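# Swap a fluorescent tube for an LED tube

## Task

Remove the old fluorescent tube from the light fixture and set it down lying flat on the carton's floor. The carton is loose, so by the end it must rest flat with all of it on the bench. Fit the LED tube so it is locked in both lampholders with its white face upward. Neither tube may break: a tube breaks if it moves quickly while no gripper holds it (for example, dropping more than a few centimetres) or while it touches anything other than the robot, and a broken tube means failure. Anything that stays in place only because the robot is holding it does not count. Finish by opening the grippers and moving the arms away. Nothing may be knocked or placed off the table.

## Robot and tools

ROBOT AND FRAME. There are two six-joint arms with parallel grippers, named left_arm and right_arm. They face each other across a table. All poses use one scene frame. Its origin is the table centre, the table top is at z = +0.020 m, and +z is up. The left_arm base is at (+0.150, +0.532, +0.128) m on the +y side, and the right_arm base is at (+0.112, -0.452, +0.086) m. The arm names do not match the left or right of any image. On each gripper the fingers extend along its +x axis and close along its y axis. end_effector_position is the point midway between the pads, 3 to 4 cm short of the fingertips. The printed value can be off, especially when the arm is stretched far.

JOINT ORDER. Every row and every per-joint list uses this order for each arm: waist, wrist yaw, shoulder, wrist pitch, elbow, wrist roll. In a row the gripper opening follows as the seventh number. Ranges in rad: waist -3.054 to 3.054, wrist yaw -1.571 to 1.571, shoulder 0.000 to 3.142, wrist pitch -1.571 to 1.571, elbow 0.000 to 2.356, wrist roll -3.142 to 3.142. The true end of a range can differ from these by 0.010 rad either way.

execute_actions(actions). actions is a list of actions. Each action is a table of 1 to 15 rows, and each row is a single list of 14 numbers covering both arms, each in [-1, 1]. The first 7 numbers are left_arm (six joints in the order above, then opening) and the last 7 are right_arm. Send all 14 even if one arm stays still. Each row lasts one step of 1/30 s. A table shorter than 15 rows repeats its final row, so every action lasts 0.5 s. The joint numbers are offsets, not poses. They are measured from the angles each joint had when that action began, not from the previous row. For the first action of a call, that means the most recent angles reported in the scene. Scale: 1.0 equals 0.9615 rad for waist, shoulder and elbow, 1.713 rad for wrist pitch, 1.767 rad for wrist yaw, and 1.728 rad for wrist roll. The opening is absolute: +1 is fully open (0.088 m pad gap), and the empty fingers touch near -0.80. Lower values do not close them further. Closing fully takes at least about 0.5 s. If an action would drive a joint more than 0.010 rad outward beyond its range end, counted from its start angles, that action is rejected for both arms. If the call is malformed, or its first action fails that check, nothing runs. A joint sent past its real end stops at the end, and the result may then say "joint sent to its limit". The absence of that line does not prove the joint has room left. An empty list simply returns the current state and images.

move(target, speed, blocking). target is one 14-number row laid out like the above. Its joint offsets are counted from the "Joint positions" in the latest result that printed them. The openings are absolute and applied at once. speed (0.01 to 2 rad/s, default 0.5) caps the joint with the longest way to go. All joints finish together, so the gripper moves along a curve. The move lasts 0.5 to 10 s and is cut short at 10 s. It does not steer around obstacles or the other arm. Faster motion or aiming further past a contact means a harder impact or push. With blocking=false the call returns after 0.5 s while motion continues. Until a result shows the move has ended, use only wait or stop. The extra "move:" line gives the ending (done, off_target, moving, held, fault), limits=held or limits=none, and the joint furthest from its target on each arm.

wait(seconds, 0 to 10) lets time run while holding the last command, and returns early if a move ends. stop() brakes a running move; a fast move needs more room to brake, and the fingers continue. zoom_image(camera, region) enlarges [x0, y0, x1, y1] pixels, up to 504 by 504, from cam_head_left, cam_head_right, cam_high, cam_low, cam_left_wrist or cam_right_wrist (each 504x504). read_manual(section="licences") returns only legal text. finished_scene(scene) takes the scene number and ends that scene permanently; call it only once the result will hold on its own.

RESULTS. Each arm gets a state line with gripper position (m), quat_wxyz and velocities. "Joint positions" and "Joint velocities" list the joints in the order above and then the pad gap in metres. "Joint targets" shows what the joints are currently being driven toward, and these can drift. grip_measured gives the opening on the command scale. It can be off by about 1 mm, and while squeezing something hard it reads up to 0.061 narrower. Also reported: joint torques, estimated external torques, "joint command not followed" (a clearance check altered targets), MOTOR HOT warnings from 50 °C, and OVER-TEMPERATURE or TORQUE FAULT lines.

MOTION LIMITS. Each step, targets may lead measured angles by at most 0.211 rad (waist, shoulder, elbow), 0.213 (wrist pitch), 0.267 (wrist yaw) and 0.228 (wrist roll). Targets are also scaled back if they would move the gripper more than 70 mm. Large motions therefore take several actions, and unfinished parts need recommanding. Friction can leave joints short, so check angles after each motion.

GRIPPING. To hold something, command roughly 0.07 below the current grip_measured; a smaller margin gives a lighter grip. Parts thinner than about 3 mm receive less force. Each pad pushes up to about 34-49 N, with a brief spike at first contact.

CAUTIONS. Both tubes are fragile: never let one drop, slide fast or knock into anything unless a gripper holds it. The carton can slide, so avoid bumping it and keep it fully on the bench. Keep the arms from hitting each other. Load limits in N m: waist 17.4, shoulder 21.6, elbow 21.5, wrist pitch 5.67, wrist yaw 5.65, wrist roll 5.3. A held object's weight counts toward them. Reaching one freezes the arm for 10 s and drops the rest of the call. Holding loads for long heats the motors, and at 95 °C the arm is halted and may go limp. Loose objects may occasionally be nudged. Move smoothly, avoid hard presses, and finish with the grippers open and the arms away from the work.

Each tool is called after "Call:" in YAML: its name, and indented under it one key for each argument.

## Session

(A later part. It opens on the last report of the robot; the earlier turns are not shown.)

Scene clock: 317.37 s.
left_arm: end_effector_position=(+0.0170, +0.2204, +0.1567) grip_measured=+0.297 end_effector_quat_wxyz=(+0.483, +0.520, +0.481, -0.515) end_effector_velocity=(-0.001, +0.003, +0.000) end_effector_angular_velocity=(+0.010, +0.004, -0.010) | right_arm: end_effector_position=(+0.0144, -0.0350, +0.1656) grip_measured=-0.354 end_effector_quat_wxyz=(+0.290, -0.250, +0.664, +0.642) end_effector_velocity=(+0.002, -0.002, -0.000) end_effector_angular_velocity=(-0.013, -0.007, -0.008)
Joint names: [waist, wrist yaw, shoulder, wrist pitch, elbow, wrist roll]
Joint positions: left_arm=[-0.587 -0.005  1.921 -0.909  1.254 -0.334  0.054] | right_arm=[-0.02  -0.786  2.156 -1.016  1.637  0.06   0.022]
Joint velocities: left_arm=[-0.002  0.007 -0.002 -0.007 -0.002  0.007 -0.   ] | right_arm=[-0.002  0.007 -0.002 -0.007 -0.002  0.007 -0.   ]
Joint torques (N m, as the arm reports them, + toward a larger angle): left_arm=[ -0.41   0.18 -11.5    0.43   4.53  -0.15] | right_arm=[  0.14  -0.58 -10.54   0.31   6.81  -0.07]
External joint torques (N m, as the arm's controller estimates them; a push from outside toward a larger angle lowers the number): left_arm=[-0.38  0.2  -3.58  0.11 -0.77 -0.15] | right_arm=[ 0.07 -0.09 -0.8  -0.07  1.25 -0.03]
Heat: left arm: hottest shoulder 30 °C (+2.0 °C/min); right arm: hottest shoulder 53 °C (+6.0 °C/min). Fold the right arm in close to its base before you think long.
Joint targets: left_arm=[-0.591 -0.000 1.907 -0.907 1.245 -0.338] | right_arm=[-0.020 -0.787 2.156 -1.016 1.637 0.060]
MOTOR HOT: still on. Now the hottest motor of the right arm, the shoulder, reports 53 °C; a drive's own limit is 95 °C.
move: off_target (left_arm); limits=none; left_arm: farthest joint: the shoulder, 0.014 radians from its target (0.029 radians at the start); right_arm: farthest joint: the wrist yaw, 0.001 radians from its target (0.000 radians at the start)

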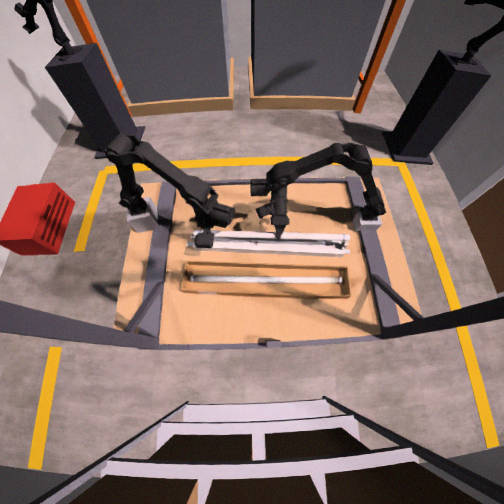

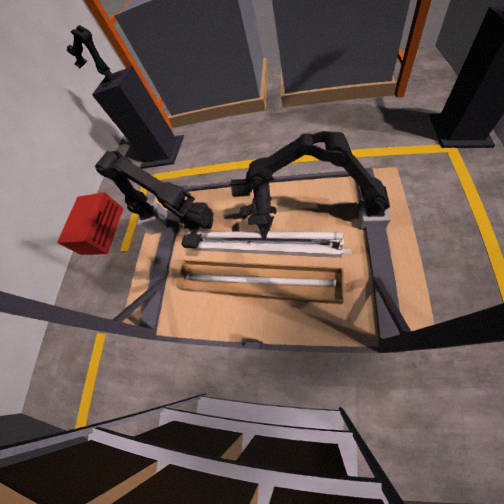

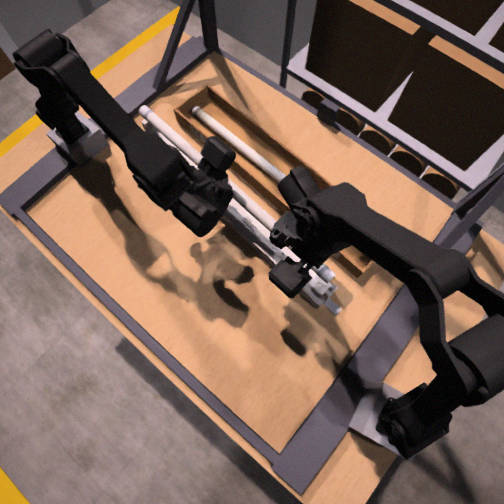

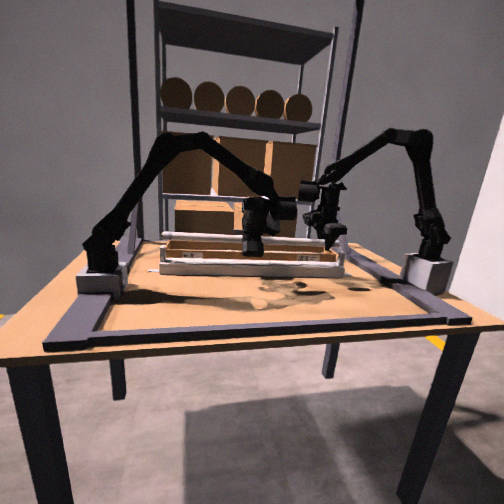

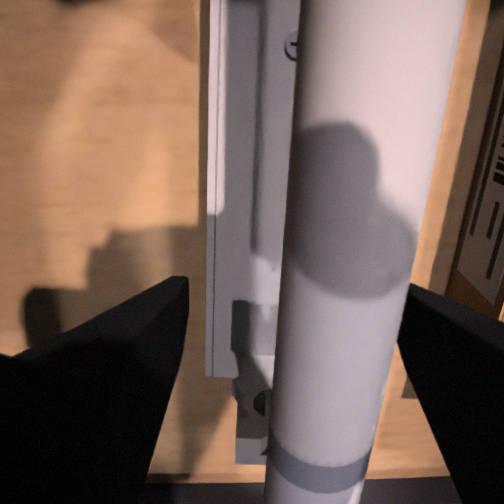

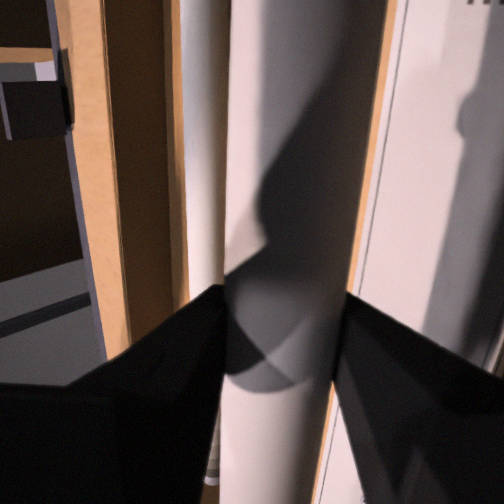

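Call:
execute_actions:
  actions:
    - [[-0.02,0,0,0,0,-0.01,0.3,0,0,0,0,0,0,-0.42],[-0.03,0,0,0,0,-0.015,0.2,0,0,0,0,0,0,-0.42],[-0.045,0,0,0,0,-0.024,0.1,0,0,0,0,0,0,-0.42]]
    - [[0,0,0,0,0,0,-0.2,0,0,0,0,0,0,-0.42]]
    - [[0,0,0,0,0,0,-0.5,0,0,0,0,0,0,-0.42]]
    - [[0,0,0,0,0,0,-0.5,0,0,0,0,0,0,-0.1]]

Call:
zoom_image:
  camera: "cam_low"
  region: [150, 180, 370, 290]

Scene clock: 330.30 s.
left_arm: end_effector_position=(+0.0047, +0.2260, +0.1566) grip_measured=-0.337 end_effector_quat_wxyz=(+0.482, +0.521, +0.480, -0.516) end_effector_velocity=(+0.003, +0.006, -0.001) end_effector_angular_velocity=(+0.021, -0.018, +0.005) | right_arm: end_effector_position=(+0.0144, -0.0351, +0.1654) grip_measured=-0.107 end_effector_quat_wxyz=(+0.290, -0.251, +0.664, +0.642) end_effector_velocity=(-0.002, -0.002, +0.001) end_effector_angular_velocity=(-0.002, +0.007, +0.008)
Joint names: [waist, wrist yaw, shoulder, wrist pitch, elbow, wrist roll]
Joint positions: left_arm=[-0.627 -0.005  1.921 -0.909  1.254 -0.371  0.022] | right_arm=[-0.019 -0.784  2.156 -1.016  1.637  0.06   0.034]
Joint velocities: left_arm=[-0.002 -0.007 -0.002 -0.022 -0.007 -0.007 -0.   ] | right_arm=[ 0.002 -0.007 -0.002 -0.007 -0.002 -0.007  0.002]
Joint torques (N m, as the arm reports them, + toward a larger angle): left_arm=[-0.05 -0.02 -9.58  0.31  5.5  -0.01] | right_arm=[  0.1   -0.6  -10.6    0.32   6.63  -0.07]
External joint torques (N m, as the arm's controller estimates them; a push from outside toward a larger angle lowers the number): left_arm=[-0.06  0.02 -1.66  0.    0.23 -0.01] | right_arm=[ 0.05 -0.11 -0.86 -0.06  1.08 -0.02]
External joint torques at the end of the 1st action: left_arm=[-0.34  0.02 -1.73 -0.04  0.28 -0.12] | right_arm=[-0.03 -0.06 -0.87 -0.03  1.34  0.  ]
External joint torques at the end of the 2nd action: left_arm=[-0.05  0.02 -1.69 -0.01  0.27  0.  ] | right_arm=[-0.05 -0.07 -0.83  0.    1.21 -0.02]
External joint torques at the end of the 3rd action: left_arm=[-0.02  0.01 -1.65 -0.03  0.22  0.  ] | right_arm=[ 0.06 -0.05 -0.96 -0.03  1.11  0.  ]
Heat: left arm: hottest shoulder 32 °C (+3.0 °C/min); right arm: hottest shoulder 52 °C (+1.0 °C/min). Fold the right arm in close to its base before you think long.
Joint targets: left_arm=[-0.627 -0.005 1.921 -0.909 1.254 -0.371] | right_arm=[-0.019 -0.785 2.156 -1.016 1.637 0.060]
MOTOR HOT: still on. Now the hottest motor of the right arm, the shoulder, reports 52 °C; a drive's own limit is 95 °C.

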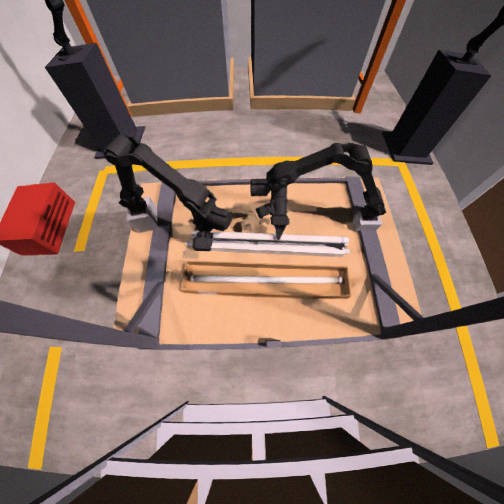

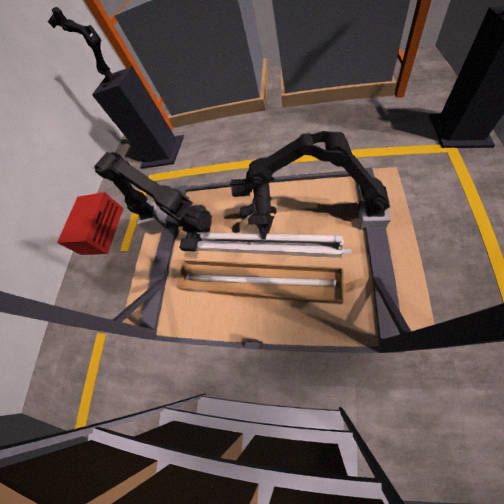

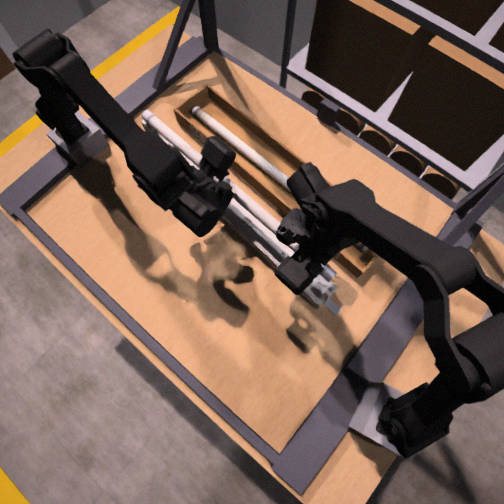

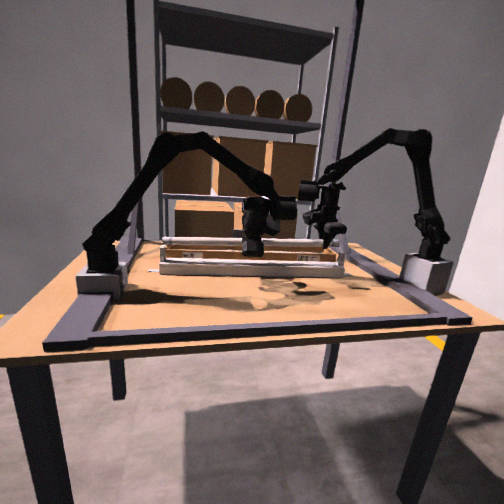

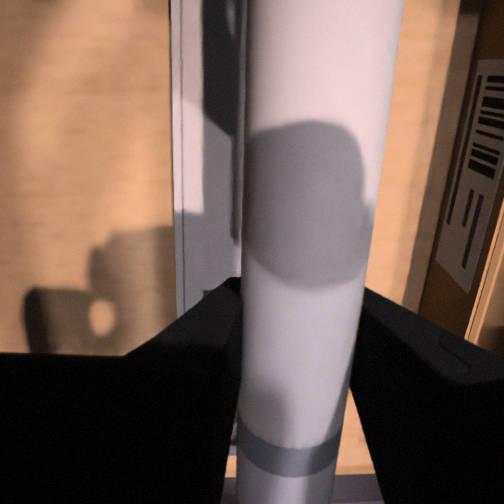

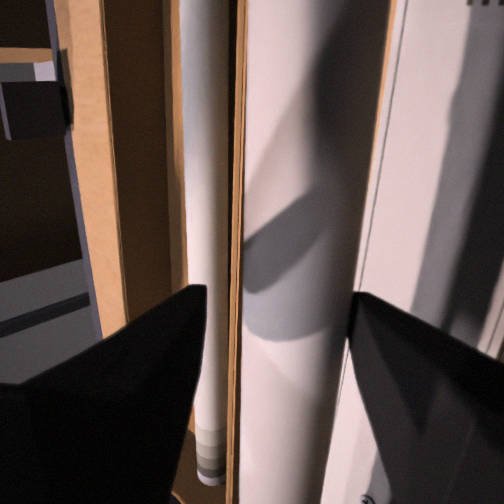

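Region (150, 180, 370, 290) of cam_low's 504x504 image, scaled by 2.291, with more detail than that image has.

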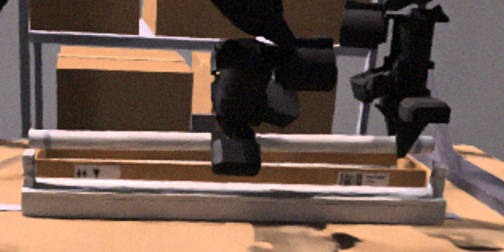

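Call:
execute_actions:
  actions: []

Scene clock: 356.33 s.
left_arm: end_effector_position=(+0.0047, +0.2260, +0.1566) grip_measured=-0.337 end_effector_quat_wxyz=(+0.482, +0.521, +0.480, -0.516) end_effector_velocity=(+0.003, +0.001, -0.001) end_effector_angular_velocity=(+0.002, -0.025, -0.010) | right_arm: end_effector_position=(+0.0145, -0.0351, +0.1653) grip_measured=-0.102 end_effector_quat_wxyz=(+0.291, -0.251, +0.664, +0.642) end_effector_velocity=(+0.002, -0.002, -0.000) end_effector_angular_velocity=(-0.013, -0.007, -0.008)
Joint names: [waist, wrist yaw, shoulder, wrist pitch, elbow, wrist roll]
Joint positions: left_arm=[-0.627 -0.005  1.921 -0.909  1.254 -0.371  0.022] | right_arm=[-0.019 -0.784  2.156 -1.016  1.637  0.06   0.034]
Joint velocities: left_arm=[-0.002 -0.022  0.002 -0.007 -0.002  0.007  0.   ] | right_arm=[-0.002  0.007 -0.002 -0.007 -0.002  0.007 -0.   ]
Joint torques (N m, as the arm reports them, + toward a larger angle): left_arm=[-0.07 -0.02 -9.63  0.31  5.52 -0.01] | right_arm=[  0.    -0.65 -10.56   0.34   6.73  -0.06]
External joint torques (N m, as the arm's controller estimates them; a push from outside toward a larger angle lowers the number): left_arm=[-0.13  0.02 -1.76 -0.01  0.24 -0.01] | right_arm=[ 0.06 -0.16 -0.85 -0.05  1.17 -0.02]
Heat: left arm: hottest shoulder 34 °C (+5.1 °C/min); right arm: hottest shoulder 51 °C (-2.0 °C/min). Fold the right arm in close to its base before you think long.
Joint targets: left_arm=[-0.627 -0.005 1.921 -0.909 1.254 -0.371] | right_arm=[-0.019 -0.785 2.156 -1.016 1.637 0.060]
MOTOR HOT: still on. Now the hottest motor of the right arm, the shoulder, reports 51 °C; a drive's own limit is 95 °C.

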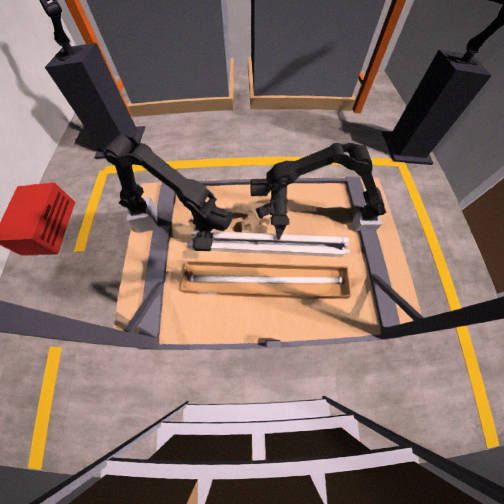

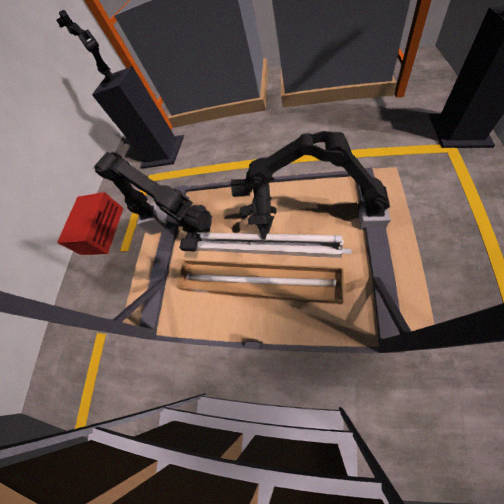

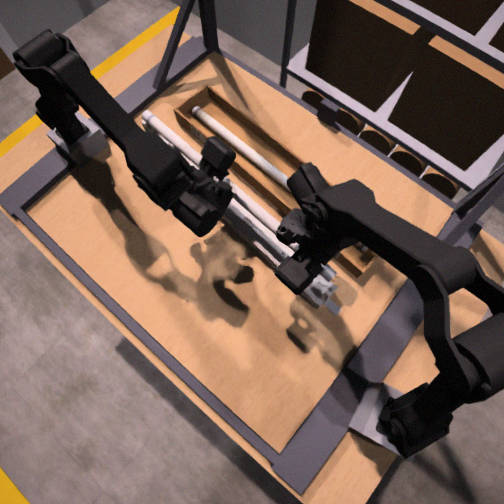

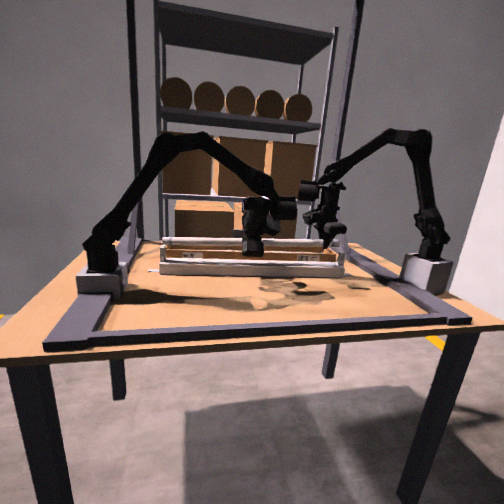

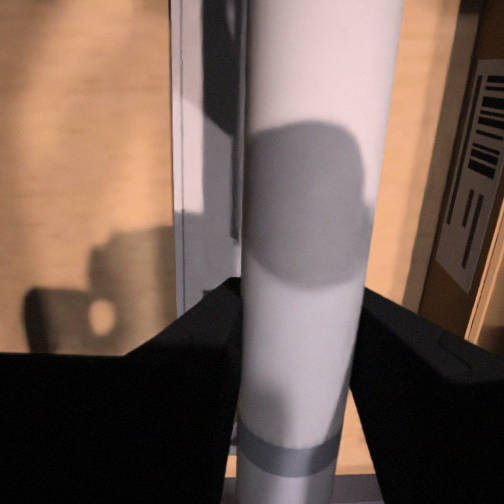

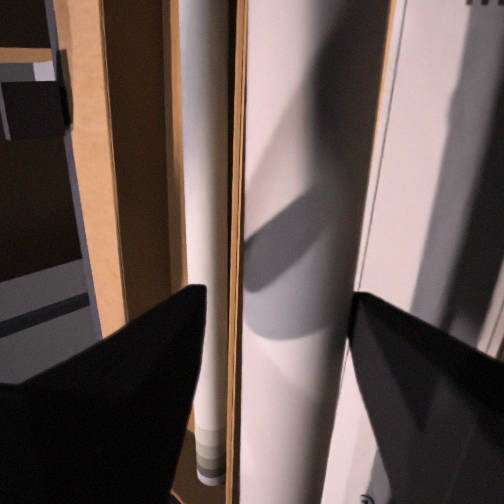

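Call:
move:
  target: [0,0,0,0,0,0,-0.5,0.135,0.225,0.0,-0.046,0.105,0.078,-0.05]
  speed: 0.2

Scene clock: 368.27 s.
left_arm: end_effector_position=(+0.0047, +0.2260, +0.1566) grip_measured=-0.337 end_effector_quat_wxyz=(+0.482, +0.521, +0.480, -0.516) end_effector_velocity=(+0.001, +0.002, +0.000) end_effector_angular_velocity=(+0.003, -0.010, +0.005) | right_arm: end_effector_position=(+0.0094, -0.0360, +0.1558) grip_measured=-0.052 end_effector_quat_wxyz=(+0.408, -0.376, +0.608, +0.568) end_effector_velocity=(-0.002, -0.003, -0.001) end_effector_angular_velocity=(-0.010, +0.006, +0.010)
Joint names: [waist, wrist yaw, shoulder, wrist pitch, elbow, wrist roll]
Joint positions: left_arm=[-0.627 -0.005  1.921 -0.909  1.254 -0.371  0.022] | right_arm=[ 0.109 -0.392  2.156 -1.094  1.73   0.192  0.036]
Joint velocities: left_arm=[-0.002 -0.007 -0.002 -0.007 -0.002 -0.007 -0.   ] | right_arm=[ 0.002 -0.007  0.002 -0.007 -0.002 -0.007 -0.   ]
Joint torques (N m, as the arm reports them, + toward a larger angle): left_arm=[-0.04 -0.02 -9.63  0.31  5.55  0.  ] | right_arm=[  0.08   0.   -10.68   0.25   8.11   0.09]
External joint torques (N m, as the arm's controller estimates them; a push from outside toward a larger angle lowers the number): left_arm=[-0.03  0.01 -1.66 -0.03  0.21  0.  ] | right_arm=[ 0.01  0.27 -0.8  -0.16  2.41  0.11]
Heat: left arm: hottest shoulder 34 °C (+5.0 °C/min); right arm: hottest shoulder 50 °C (-3.0 °C/min). Fold the right arm in close to its base before you think long.
Joint targets: left_arm=[-0.627 -0.005 1.921 -0.909 1.254 -0.371] | right_arm=[0.110 -0.386 2.156 -1.095 1.738 0.195]
MOTOR HOT: still on. Now the hottest motor of the right arm, the shoulder, reports 50 °C; a drive's own limit is 95 °C.
move: done; limits=none; left_arm: farthest joint: the waist, 0.000 radians from its target (0.000 radians at the start); right_arm: farthest joint: the elbow, 0.008 radians from its target (0.101 radians at the start)

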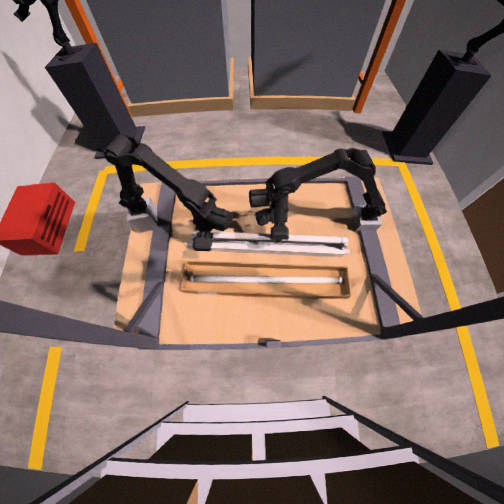

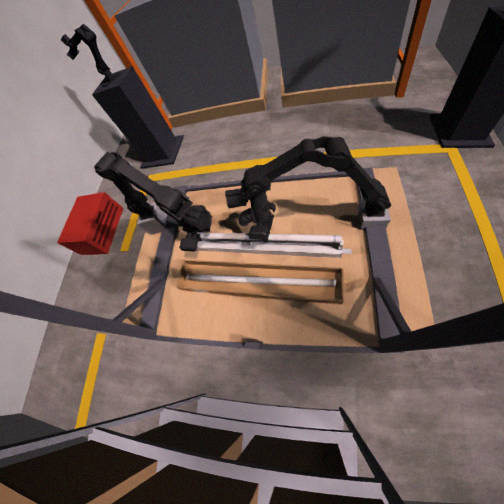

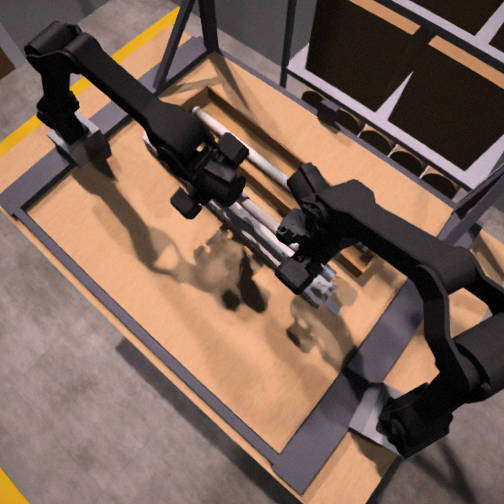

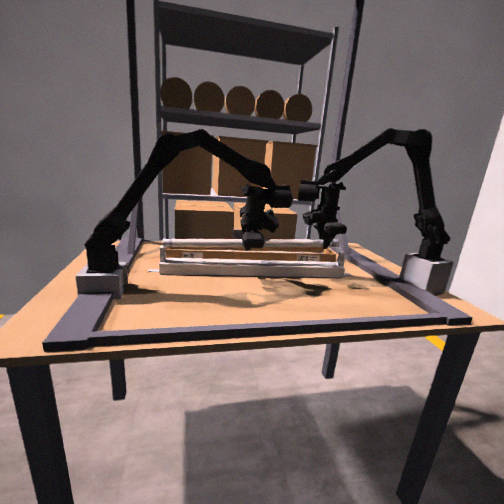

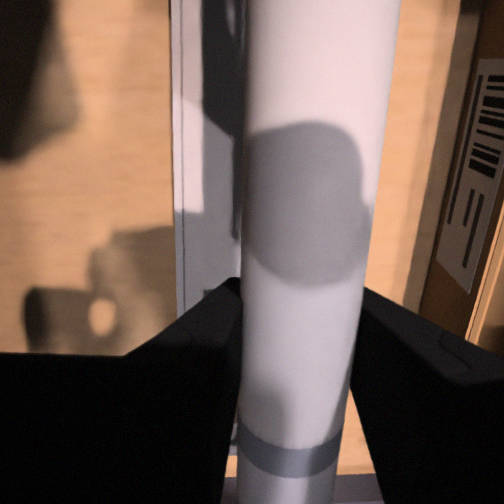

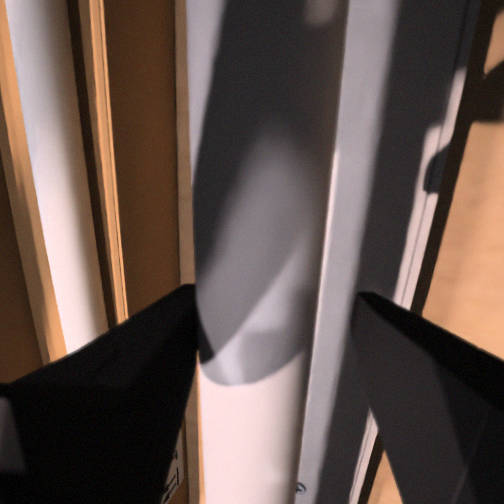

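Call:
move:
  target: [0,0,0,0,0,0,-0.5,0.172,0.224,0.095,-0.092,0.203,0.084,0.05]
  speed: 0.2

Call:
zoom_image:
  camera: "cam_low"
  region: [150,200,360,290]

Call:
zoom_image:
  camera: "cam_high"
  region: [120,90,200,170]

Scene clock: 375.50 s.
left_arm: end_effector_position=(+0.0047, +0.2260, +0.1566) grip_measured=-0.337 end_effector_quat_wxyz=(+0.482, +0.521, +0.480, -0.516) end_effector_velocity=(+0.003, +0.001, -0.001) end_effector_angular_velocity=(+0.008, -0.012, +0.024) | right_arm: end_effector_position=(-0.0040, -0.0326, +0.1607) grip_measured=+0.048 end_effector_quat_wxyz=(+0.516, -0.482, +0.515, +0.486) end_effector_velocity=(+0.002, -0.000, +0.002) end_effector_angular_velocity=(-0.000, -0.008, +0.005)
Joint names: [waist, wrist yaw, shoulder, wrist pitch, elbow, wrist roll]
Joint positions: left_arm=[-0.627 -0.005  1.921 -0.909  1.254 -0.371  0.022] | right_arm=[ 0.271 -0.001  2.231 -1.25   1.916  0.333  0.041]
Joint velocities: left_arm=[ 0.002 -0.007  0.002 -0.007 -0.002 -0.022 -0.   ] | right_arm=[-0.002  0.007 -0.002 -0.007  0.002 -0.007 -0.   ]
Joint torques (N m, as the arm reports them, + toward a larger angle): left_arm=[-0.04 -0.02 -9.63  0.31  5.55  0.  ] | right_arm=[ 0.3   0.18 -9.26  0.21  8.04  0.12]
External joint torques (N m, as the arm's controller estimates them; a push from outside toward a larger angle lowers the number): left_arm=[-0.05  0.02 -1.78  0.    0.31  0.  ] | right_arm=[ 0.25  0.17  1.1  -0.13  2.33  0.12]
Heat: left arm: hottest shoulder 34 °C (+4.1 °C/min); right arm: hottest shoulder 50 °C (-4.1 °C/min). Fold the right arm in close to its base before you think long.
Joint targets: left_arm=[-0.627 -0.005 1.921 -0.909 1.254 -0.371] | right_arm=[0.274 0.003 2.247 -1.251 1.925 0.336]
MOTOR HOT: still on. Now the hottest motor of the right arm, the shoulder, reports 50 °C; a drive's own limit is 95 °C.
move: off_target (right_arm); limits=none; left_arm: farthest joint: the waist, 0.000 radians from its target (0.000 radians at the start); right_arm: farthest joint: the shoulder, 0.017 radians from its target (0.091 radians at the start)

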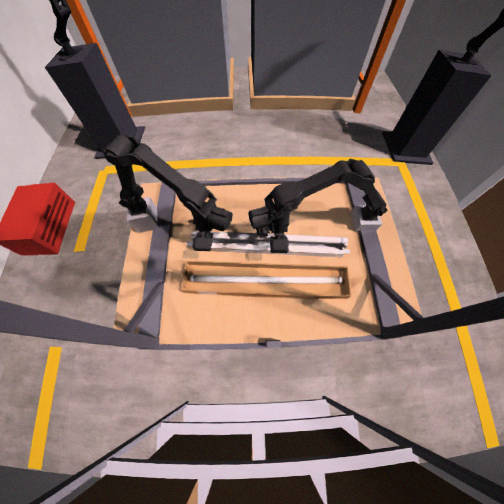

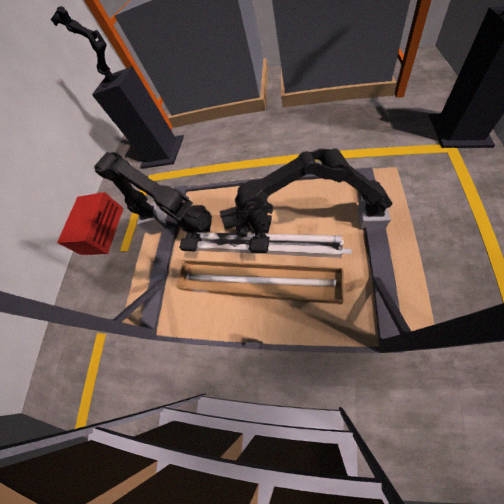

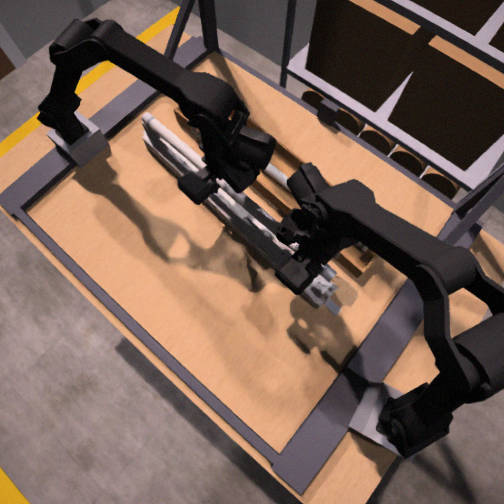

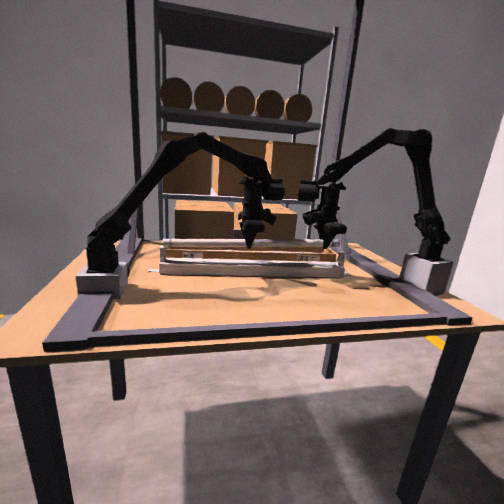

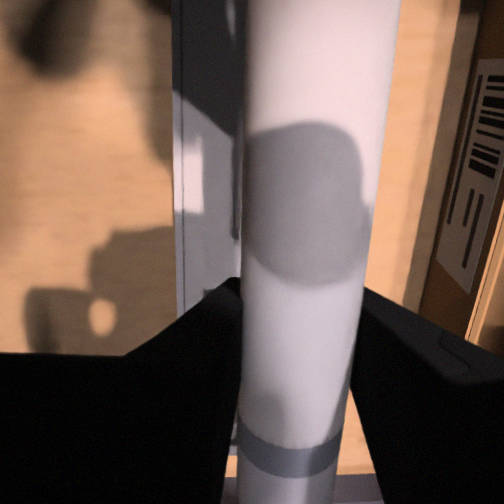

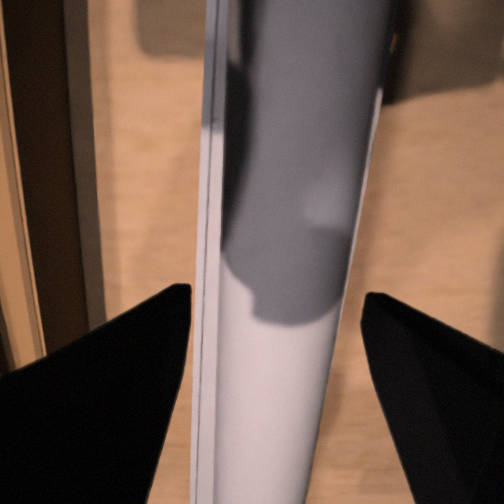

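Region (150, 200, 360, 290) of cam_low's 504x504 image, scaled by 2.400, with more detail than that image has; it fills the top 216 rows of this view, and the rest is white.

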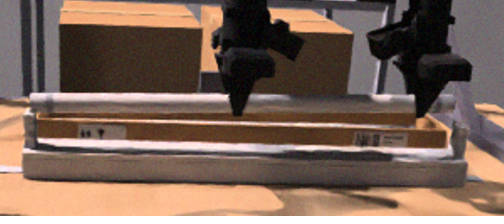

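Region (120, 90, 200, 170) of cam_high's 504x504 image, scaled by 6.300, with more detail than that image has.

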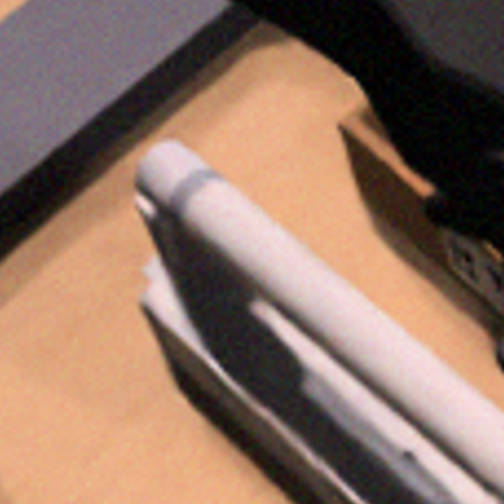

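Call:
execute_actions:
  actions:
    - [[0,0,0,0,0,0,-0.5,0,0,0,0,0,0,-0.2]]
    - [[0,0,0,0,0,0,-0.5,0,0,0,0,0,0,-0.42]]
    - [[0,0,0,0,0,0,-0.5,0,0,0,0,0,0,-0.42]]
    - [[0,0,0,0,0,0,0.1,0,0,0,0,0,0,-0.42]]
    - [[0,0,0,0,0,0,0.1,0,0,0,0,0,0,-0.42]]

Call:
move:
  target: [0,0,-0.16,-0.12,0.03,0,0.1,0,0,-0.03,-0.04,0.06,0,-0.42]
  speed: 0.2

Scene clock: 387.20 s.
left_arm: end_effector_position=(+0.0047, +0.2260, +0.1566) grip_measured=+0.097 end_effector_quat_wxyz=(+0.482, +0.521, +0.480, -0.516) end_effector_velocity=(+0.003, +0.005, +0.000) end_effector_angular_velocity=(+0.017, -0.016, -0.024) | right_arm: end_effector_position=(-0.0040, -0.0326, +0.1607) grip_measured=-0.361 end_effector_quat_wxyz=(+0.517, -0.482, +0.515, +0.486) end_effector_velocity=(+0.001, -0.002, +0.000) end_effector_angular_velocity=(-0.009, +0.005, +0.020)
Joint names: [waist, wrist yaw, shoulder, wrist pitch, elbow, wrist roll]
Joint positions: left_arm=[-0.627 -0.005  1.921 -0.909  1.254 -0.371  0.044] | right_arm=[ 0.271 -0.001  2.231 -1.25   1.916  0.333  0.021]
Joint velocities: left_arm=[-0.002 -0.007 -0.002 -0.022 -0.002  0.022 -0.   ] | right_arm=[-0.002 -0.007 -0.002 -0.007 -0.002 -0.022 -0.   ]
Joint torques (N m, as the arm reports them, + toward a larger angle): left_arm=[-0.03 -0.02 -9.62  0.31  5.57  0.  ] | right_arm=[  0.16   0.07 -11.16   0.33   6.97   0.01]
External joint torques (N m, as the arm's controller estimates them; a push from outside toward a larger angle lowers the number): left_arm=[-0.01  0.01 -1.7  -0.01  0.27  0.  ] | right_arm=[ 0.17  0.05 -0.83 -0.02  1.26  0.01]
External joint torques at the end of the 1st action: left_arm=[-0.04  0.01 -1.7  -0.02  0.23  0.  ] | right_arm=[ 0.02  0.02 -1.02 -0.03  1.43  0.  ]
External joint torques at the end of the 2nd action: left_arm=[-0.04  0.01 -1.81 -0.01  0.27  0.  ] | right_arm=[ 0.27  0.01 -0.89 -0.01  1.15  0.01]
External joint torques at the end of the 3rd action: left_arm=[-0.03  0.   -1.7  -0.01  0.28  0.  ] | right_arm=[ 0.01  0.05 -1.2  -0.03  1.2   0.  ]
External joint torques at the end of the 4th action: left_arm=[-0.09  0.01 -1.74 -0.02  0.36  0.  ] | right_arm=[ 0.07  0.02 -0.88  0.01  1.48  0.02]
Heat: left arm: hottest shoulder 35 °C (+3.0 °C/min); right arm: hottest shoulder 49 °C (-3.0 °C/min). Fold the right arm in close to its base before you think long.
Joint targets: left_arm=[-0.627 -0.005 1.921 -0.909 1.254 -0.371] | right_arm=[0.271 -0.001 2.231 -1.250 1.916 0.333]
MOTOR HOT: still on. Now the hottest motor of the right arm, the shoulder, reports 49 °C; a drive's own limit is 95 °C.

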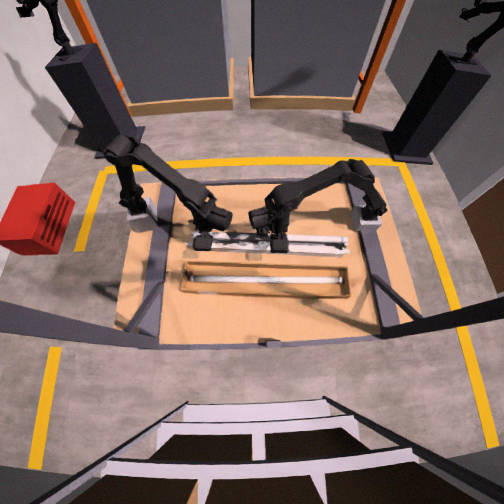

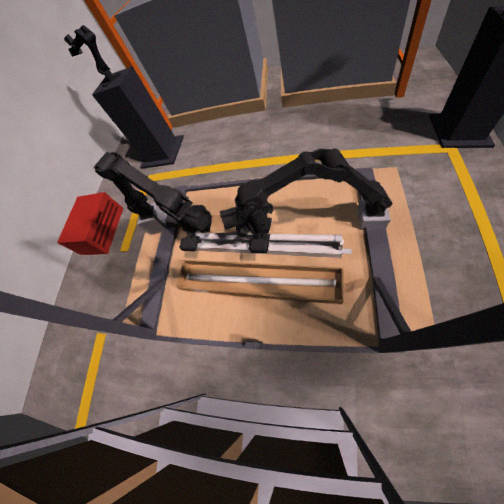

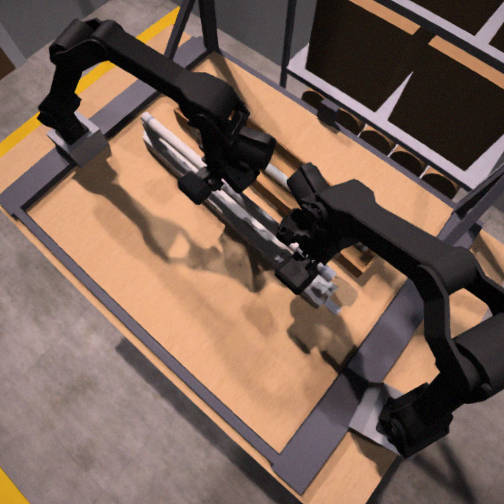

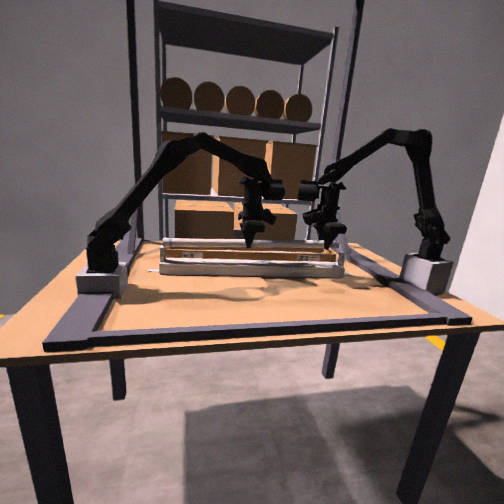

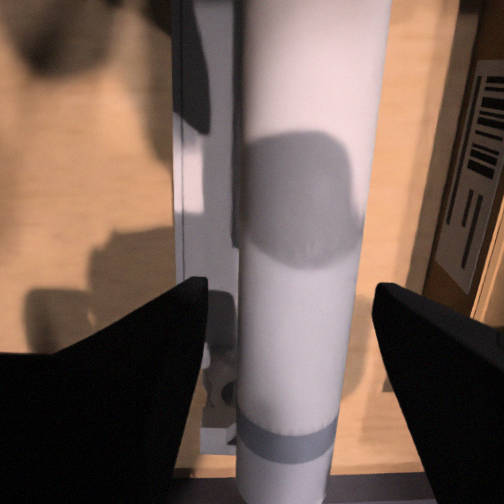

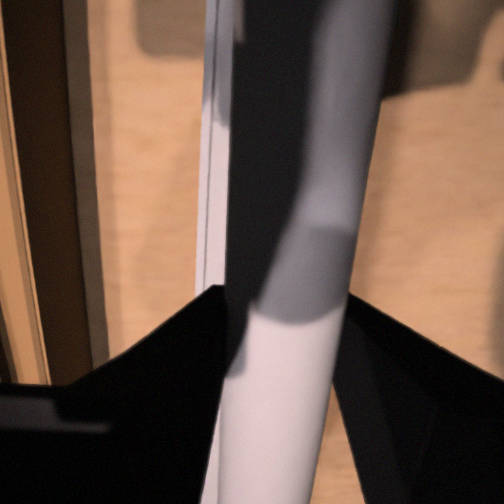

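Scene clock: 388.77 s.
left_arm: end_effector_position=(+0.0180, +0.2537, +0.2055) grip_measured=+0.097 end_effector_quat_wxyz=(+0.476, +0.534, +0.485, -0.503) end_effector_velocity=(+0.002, +0.003, -0.001) end_effector_angular_velocity=(+0.008, -0.012, +0.005) | right_arm: end_effector_position=(-0.0030, -0.0364, +0.1752) grip_measured=-0.361 end_effector_quat_wxyz=(+0.514, -0.486, +0.517, +0.482) end_effector_velocity=(-0.001, -0.006, +0.000) end_effector_angular_velocity=(-0.027, +0.015, -0.010)
Joint names: [waist, wrist yaw, shoulder, wrist pitch, elbow, wrist roll]
Joint positions: left_arm=[-0.627 -0.005  1.78  -1.112  1.275 -0.371  0.044] | right_arm=[ 0.271 -0.001  2.223 -1.317  1.962  0.333  0.021]
Joint velocities: left_arm=[-0.002 -0.007 -0.002 -0.007 -0.007 -0.007 -0.   ] | right_arm=[-0.002 -0.022 -0.002 -0.022 -0.002  0.007 -0.   ]
Joint torques (N m, as the arm reports them, + toward a larger angle): left_arm=[ -0.05  -0.02 -10.39   0.1    6.73   0.  ] | right_arm=[  0.04   0.03 -13.65   0.19   8.59  -0.01]
External joint torques (N m, as the arm's controller estimates them; a push from outside toward a larger angle lowers the number): left_arm=[-0.06  0.01 -3.28 -0.14  1.21  0.  ] | right_arm=[ 0.02  0.03 -3.38 -0.1   2.94 -0.02]
Heat: left arm: hottest shoulder 35 °C (+3.0 °C/min); right arm: hottest shoulder 50 °C (-2.0 °C/min). Fold the right arm in close to its base before you think long.
Joint targets: left_arm=[-0.627 -0.005 1.767 -1.114 1.282 -0.371] | right_arm=[0.271 -0.001 2.202 -1.318 1.974 0.333]
MOTOR HOT: still on. Now the hottest motor of the right arm, the shoulder, reports 50 °C; a drive's own limit is 95 °C.
move: off_target (left_arm, right_arm); limits=none; left_arm: farthest joint: the shoulder, 0.013 radians from its target (0.154 radians at the start); right_arm: farthest joint: the shoulder, 0.021 radians from its target (0.028 radians at the start)

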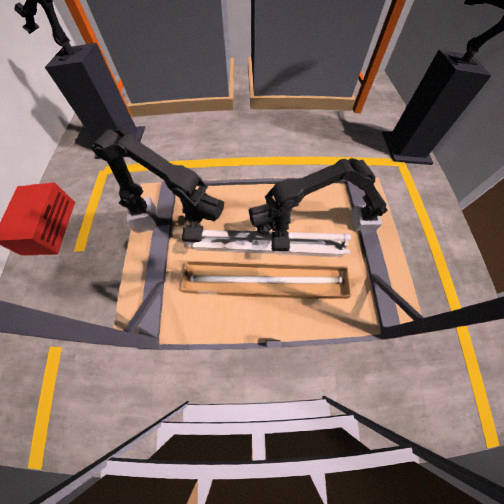

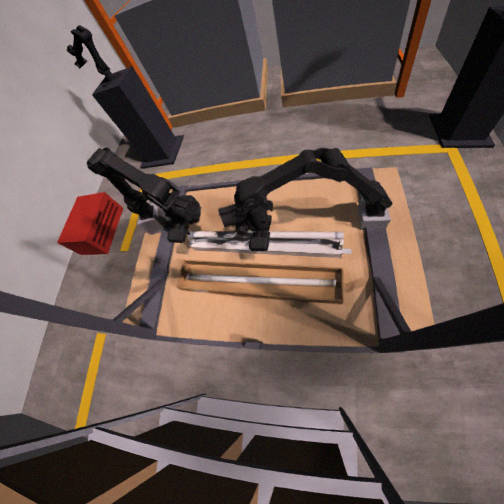

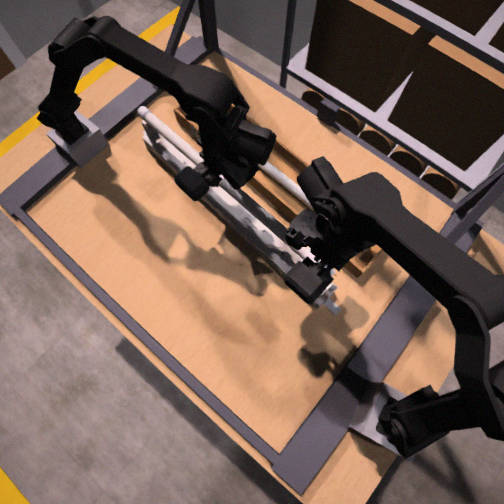

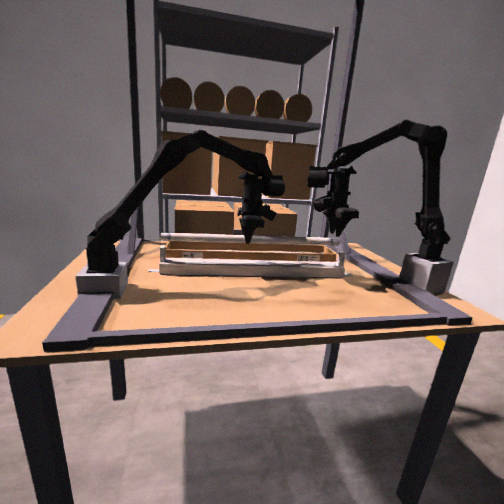

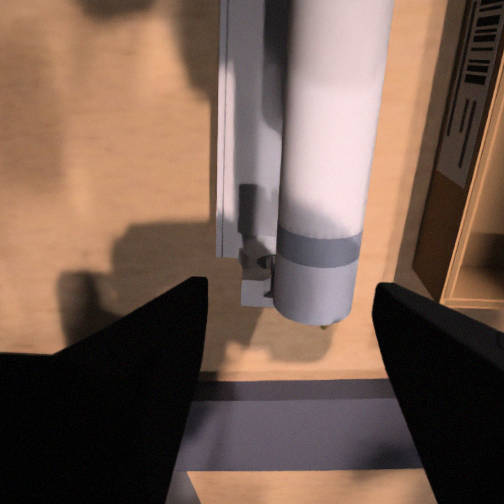

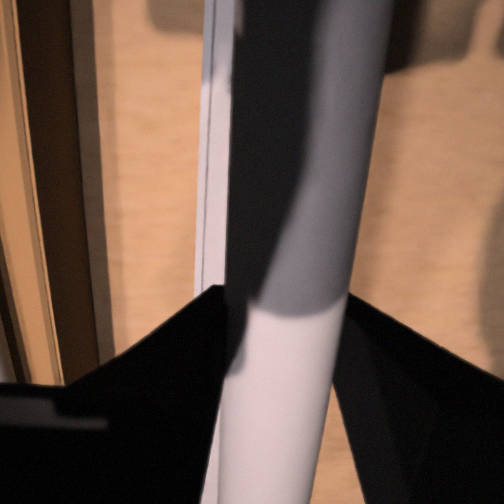

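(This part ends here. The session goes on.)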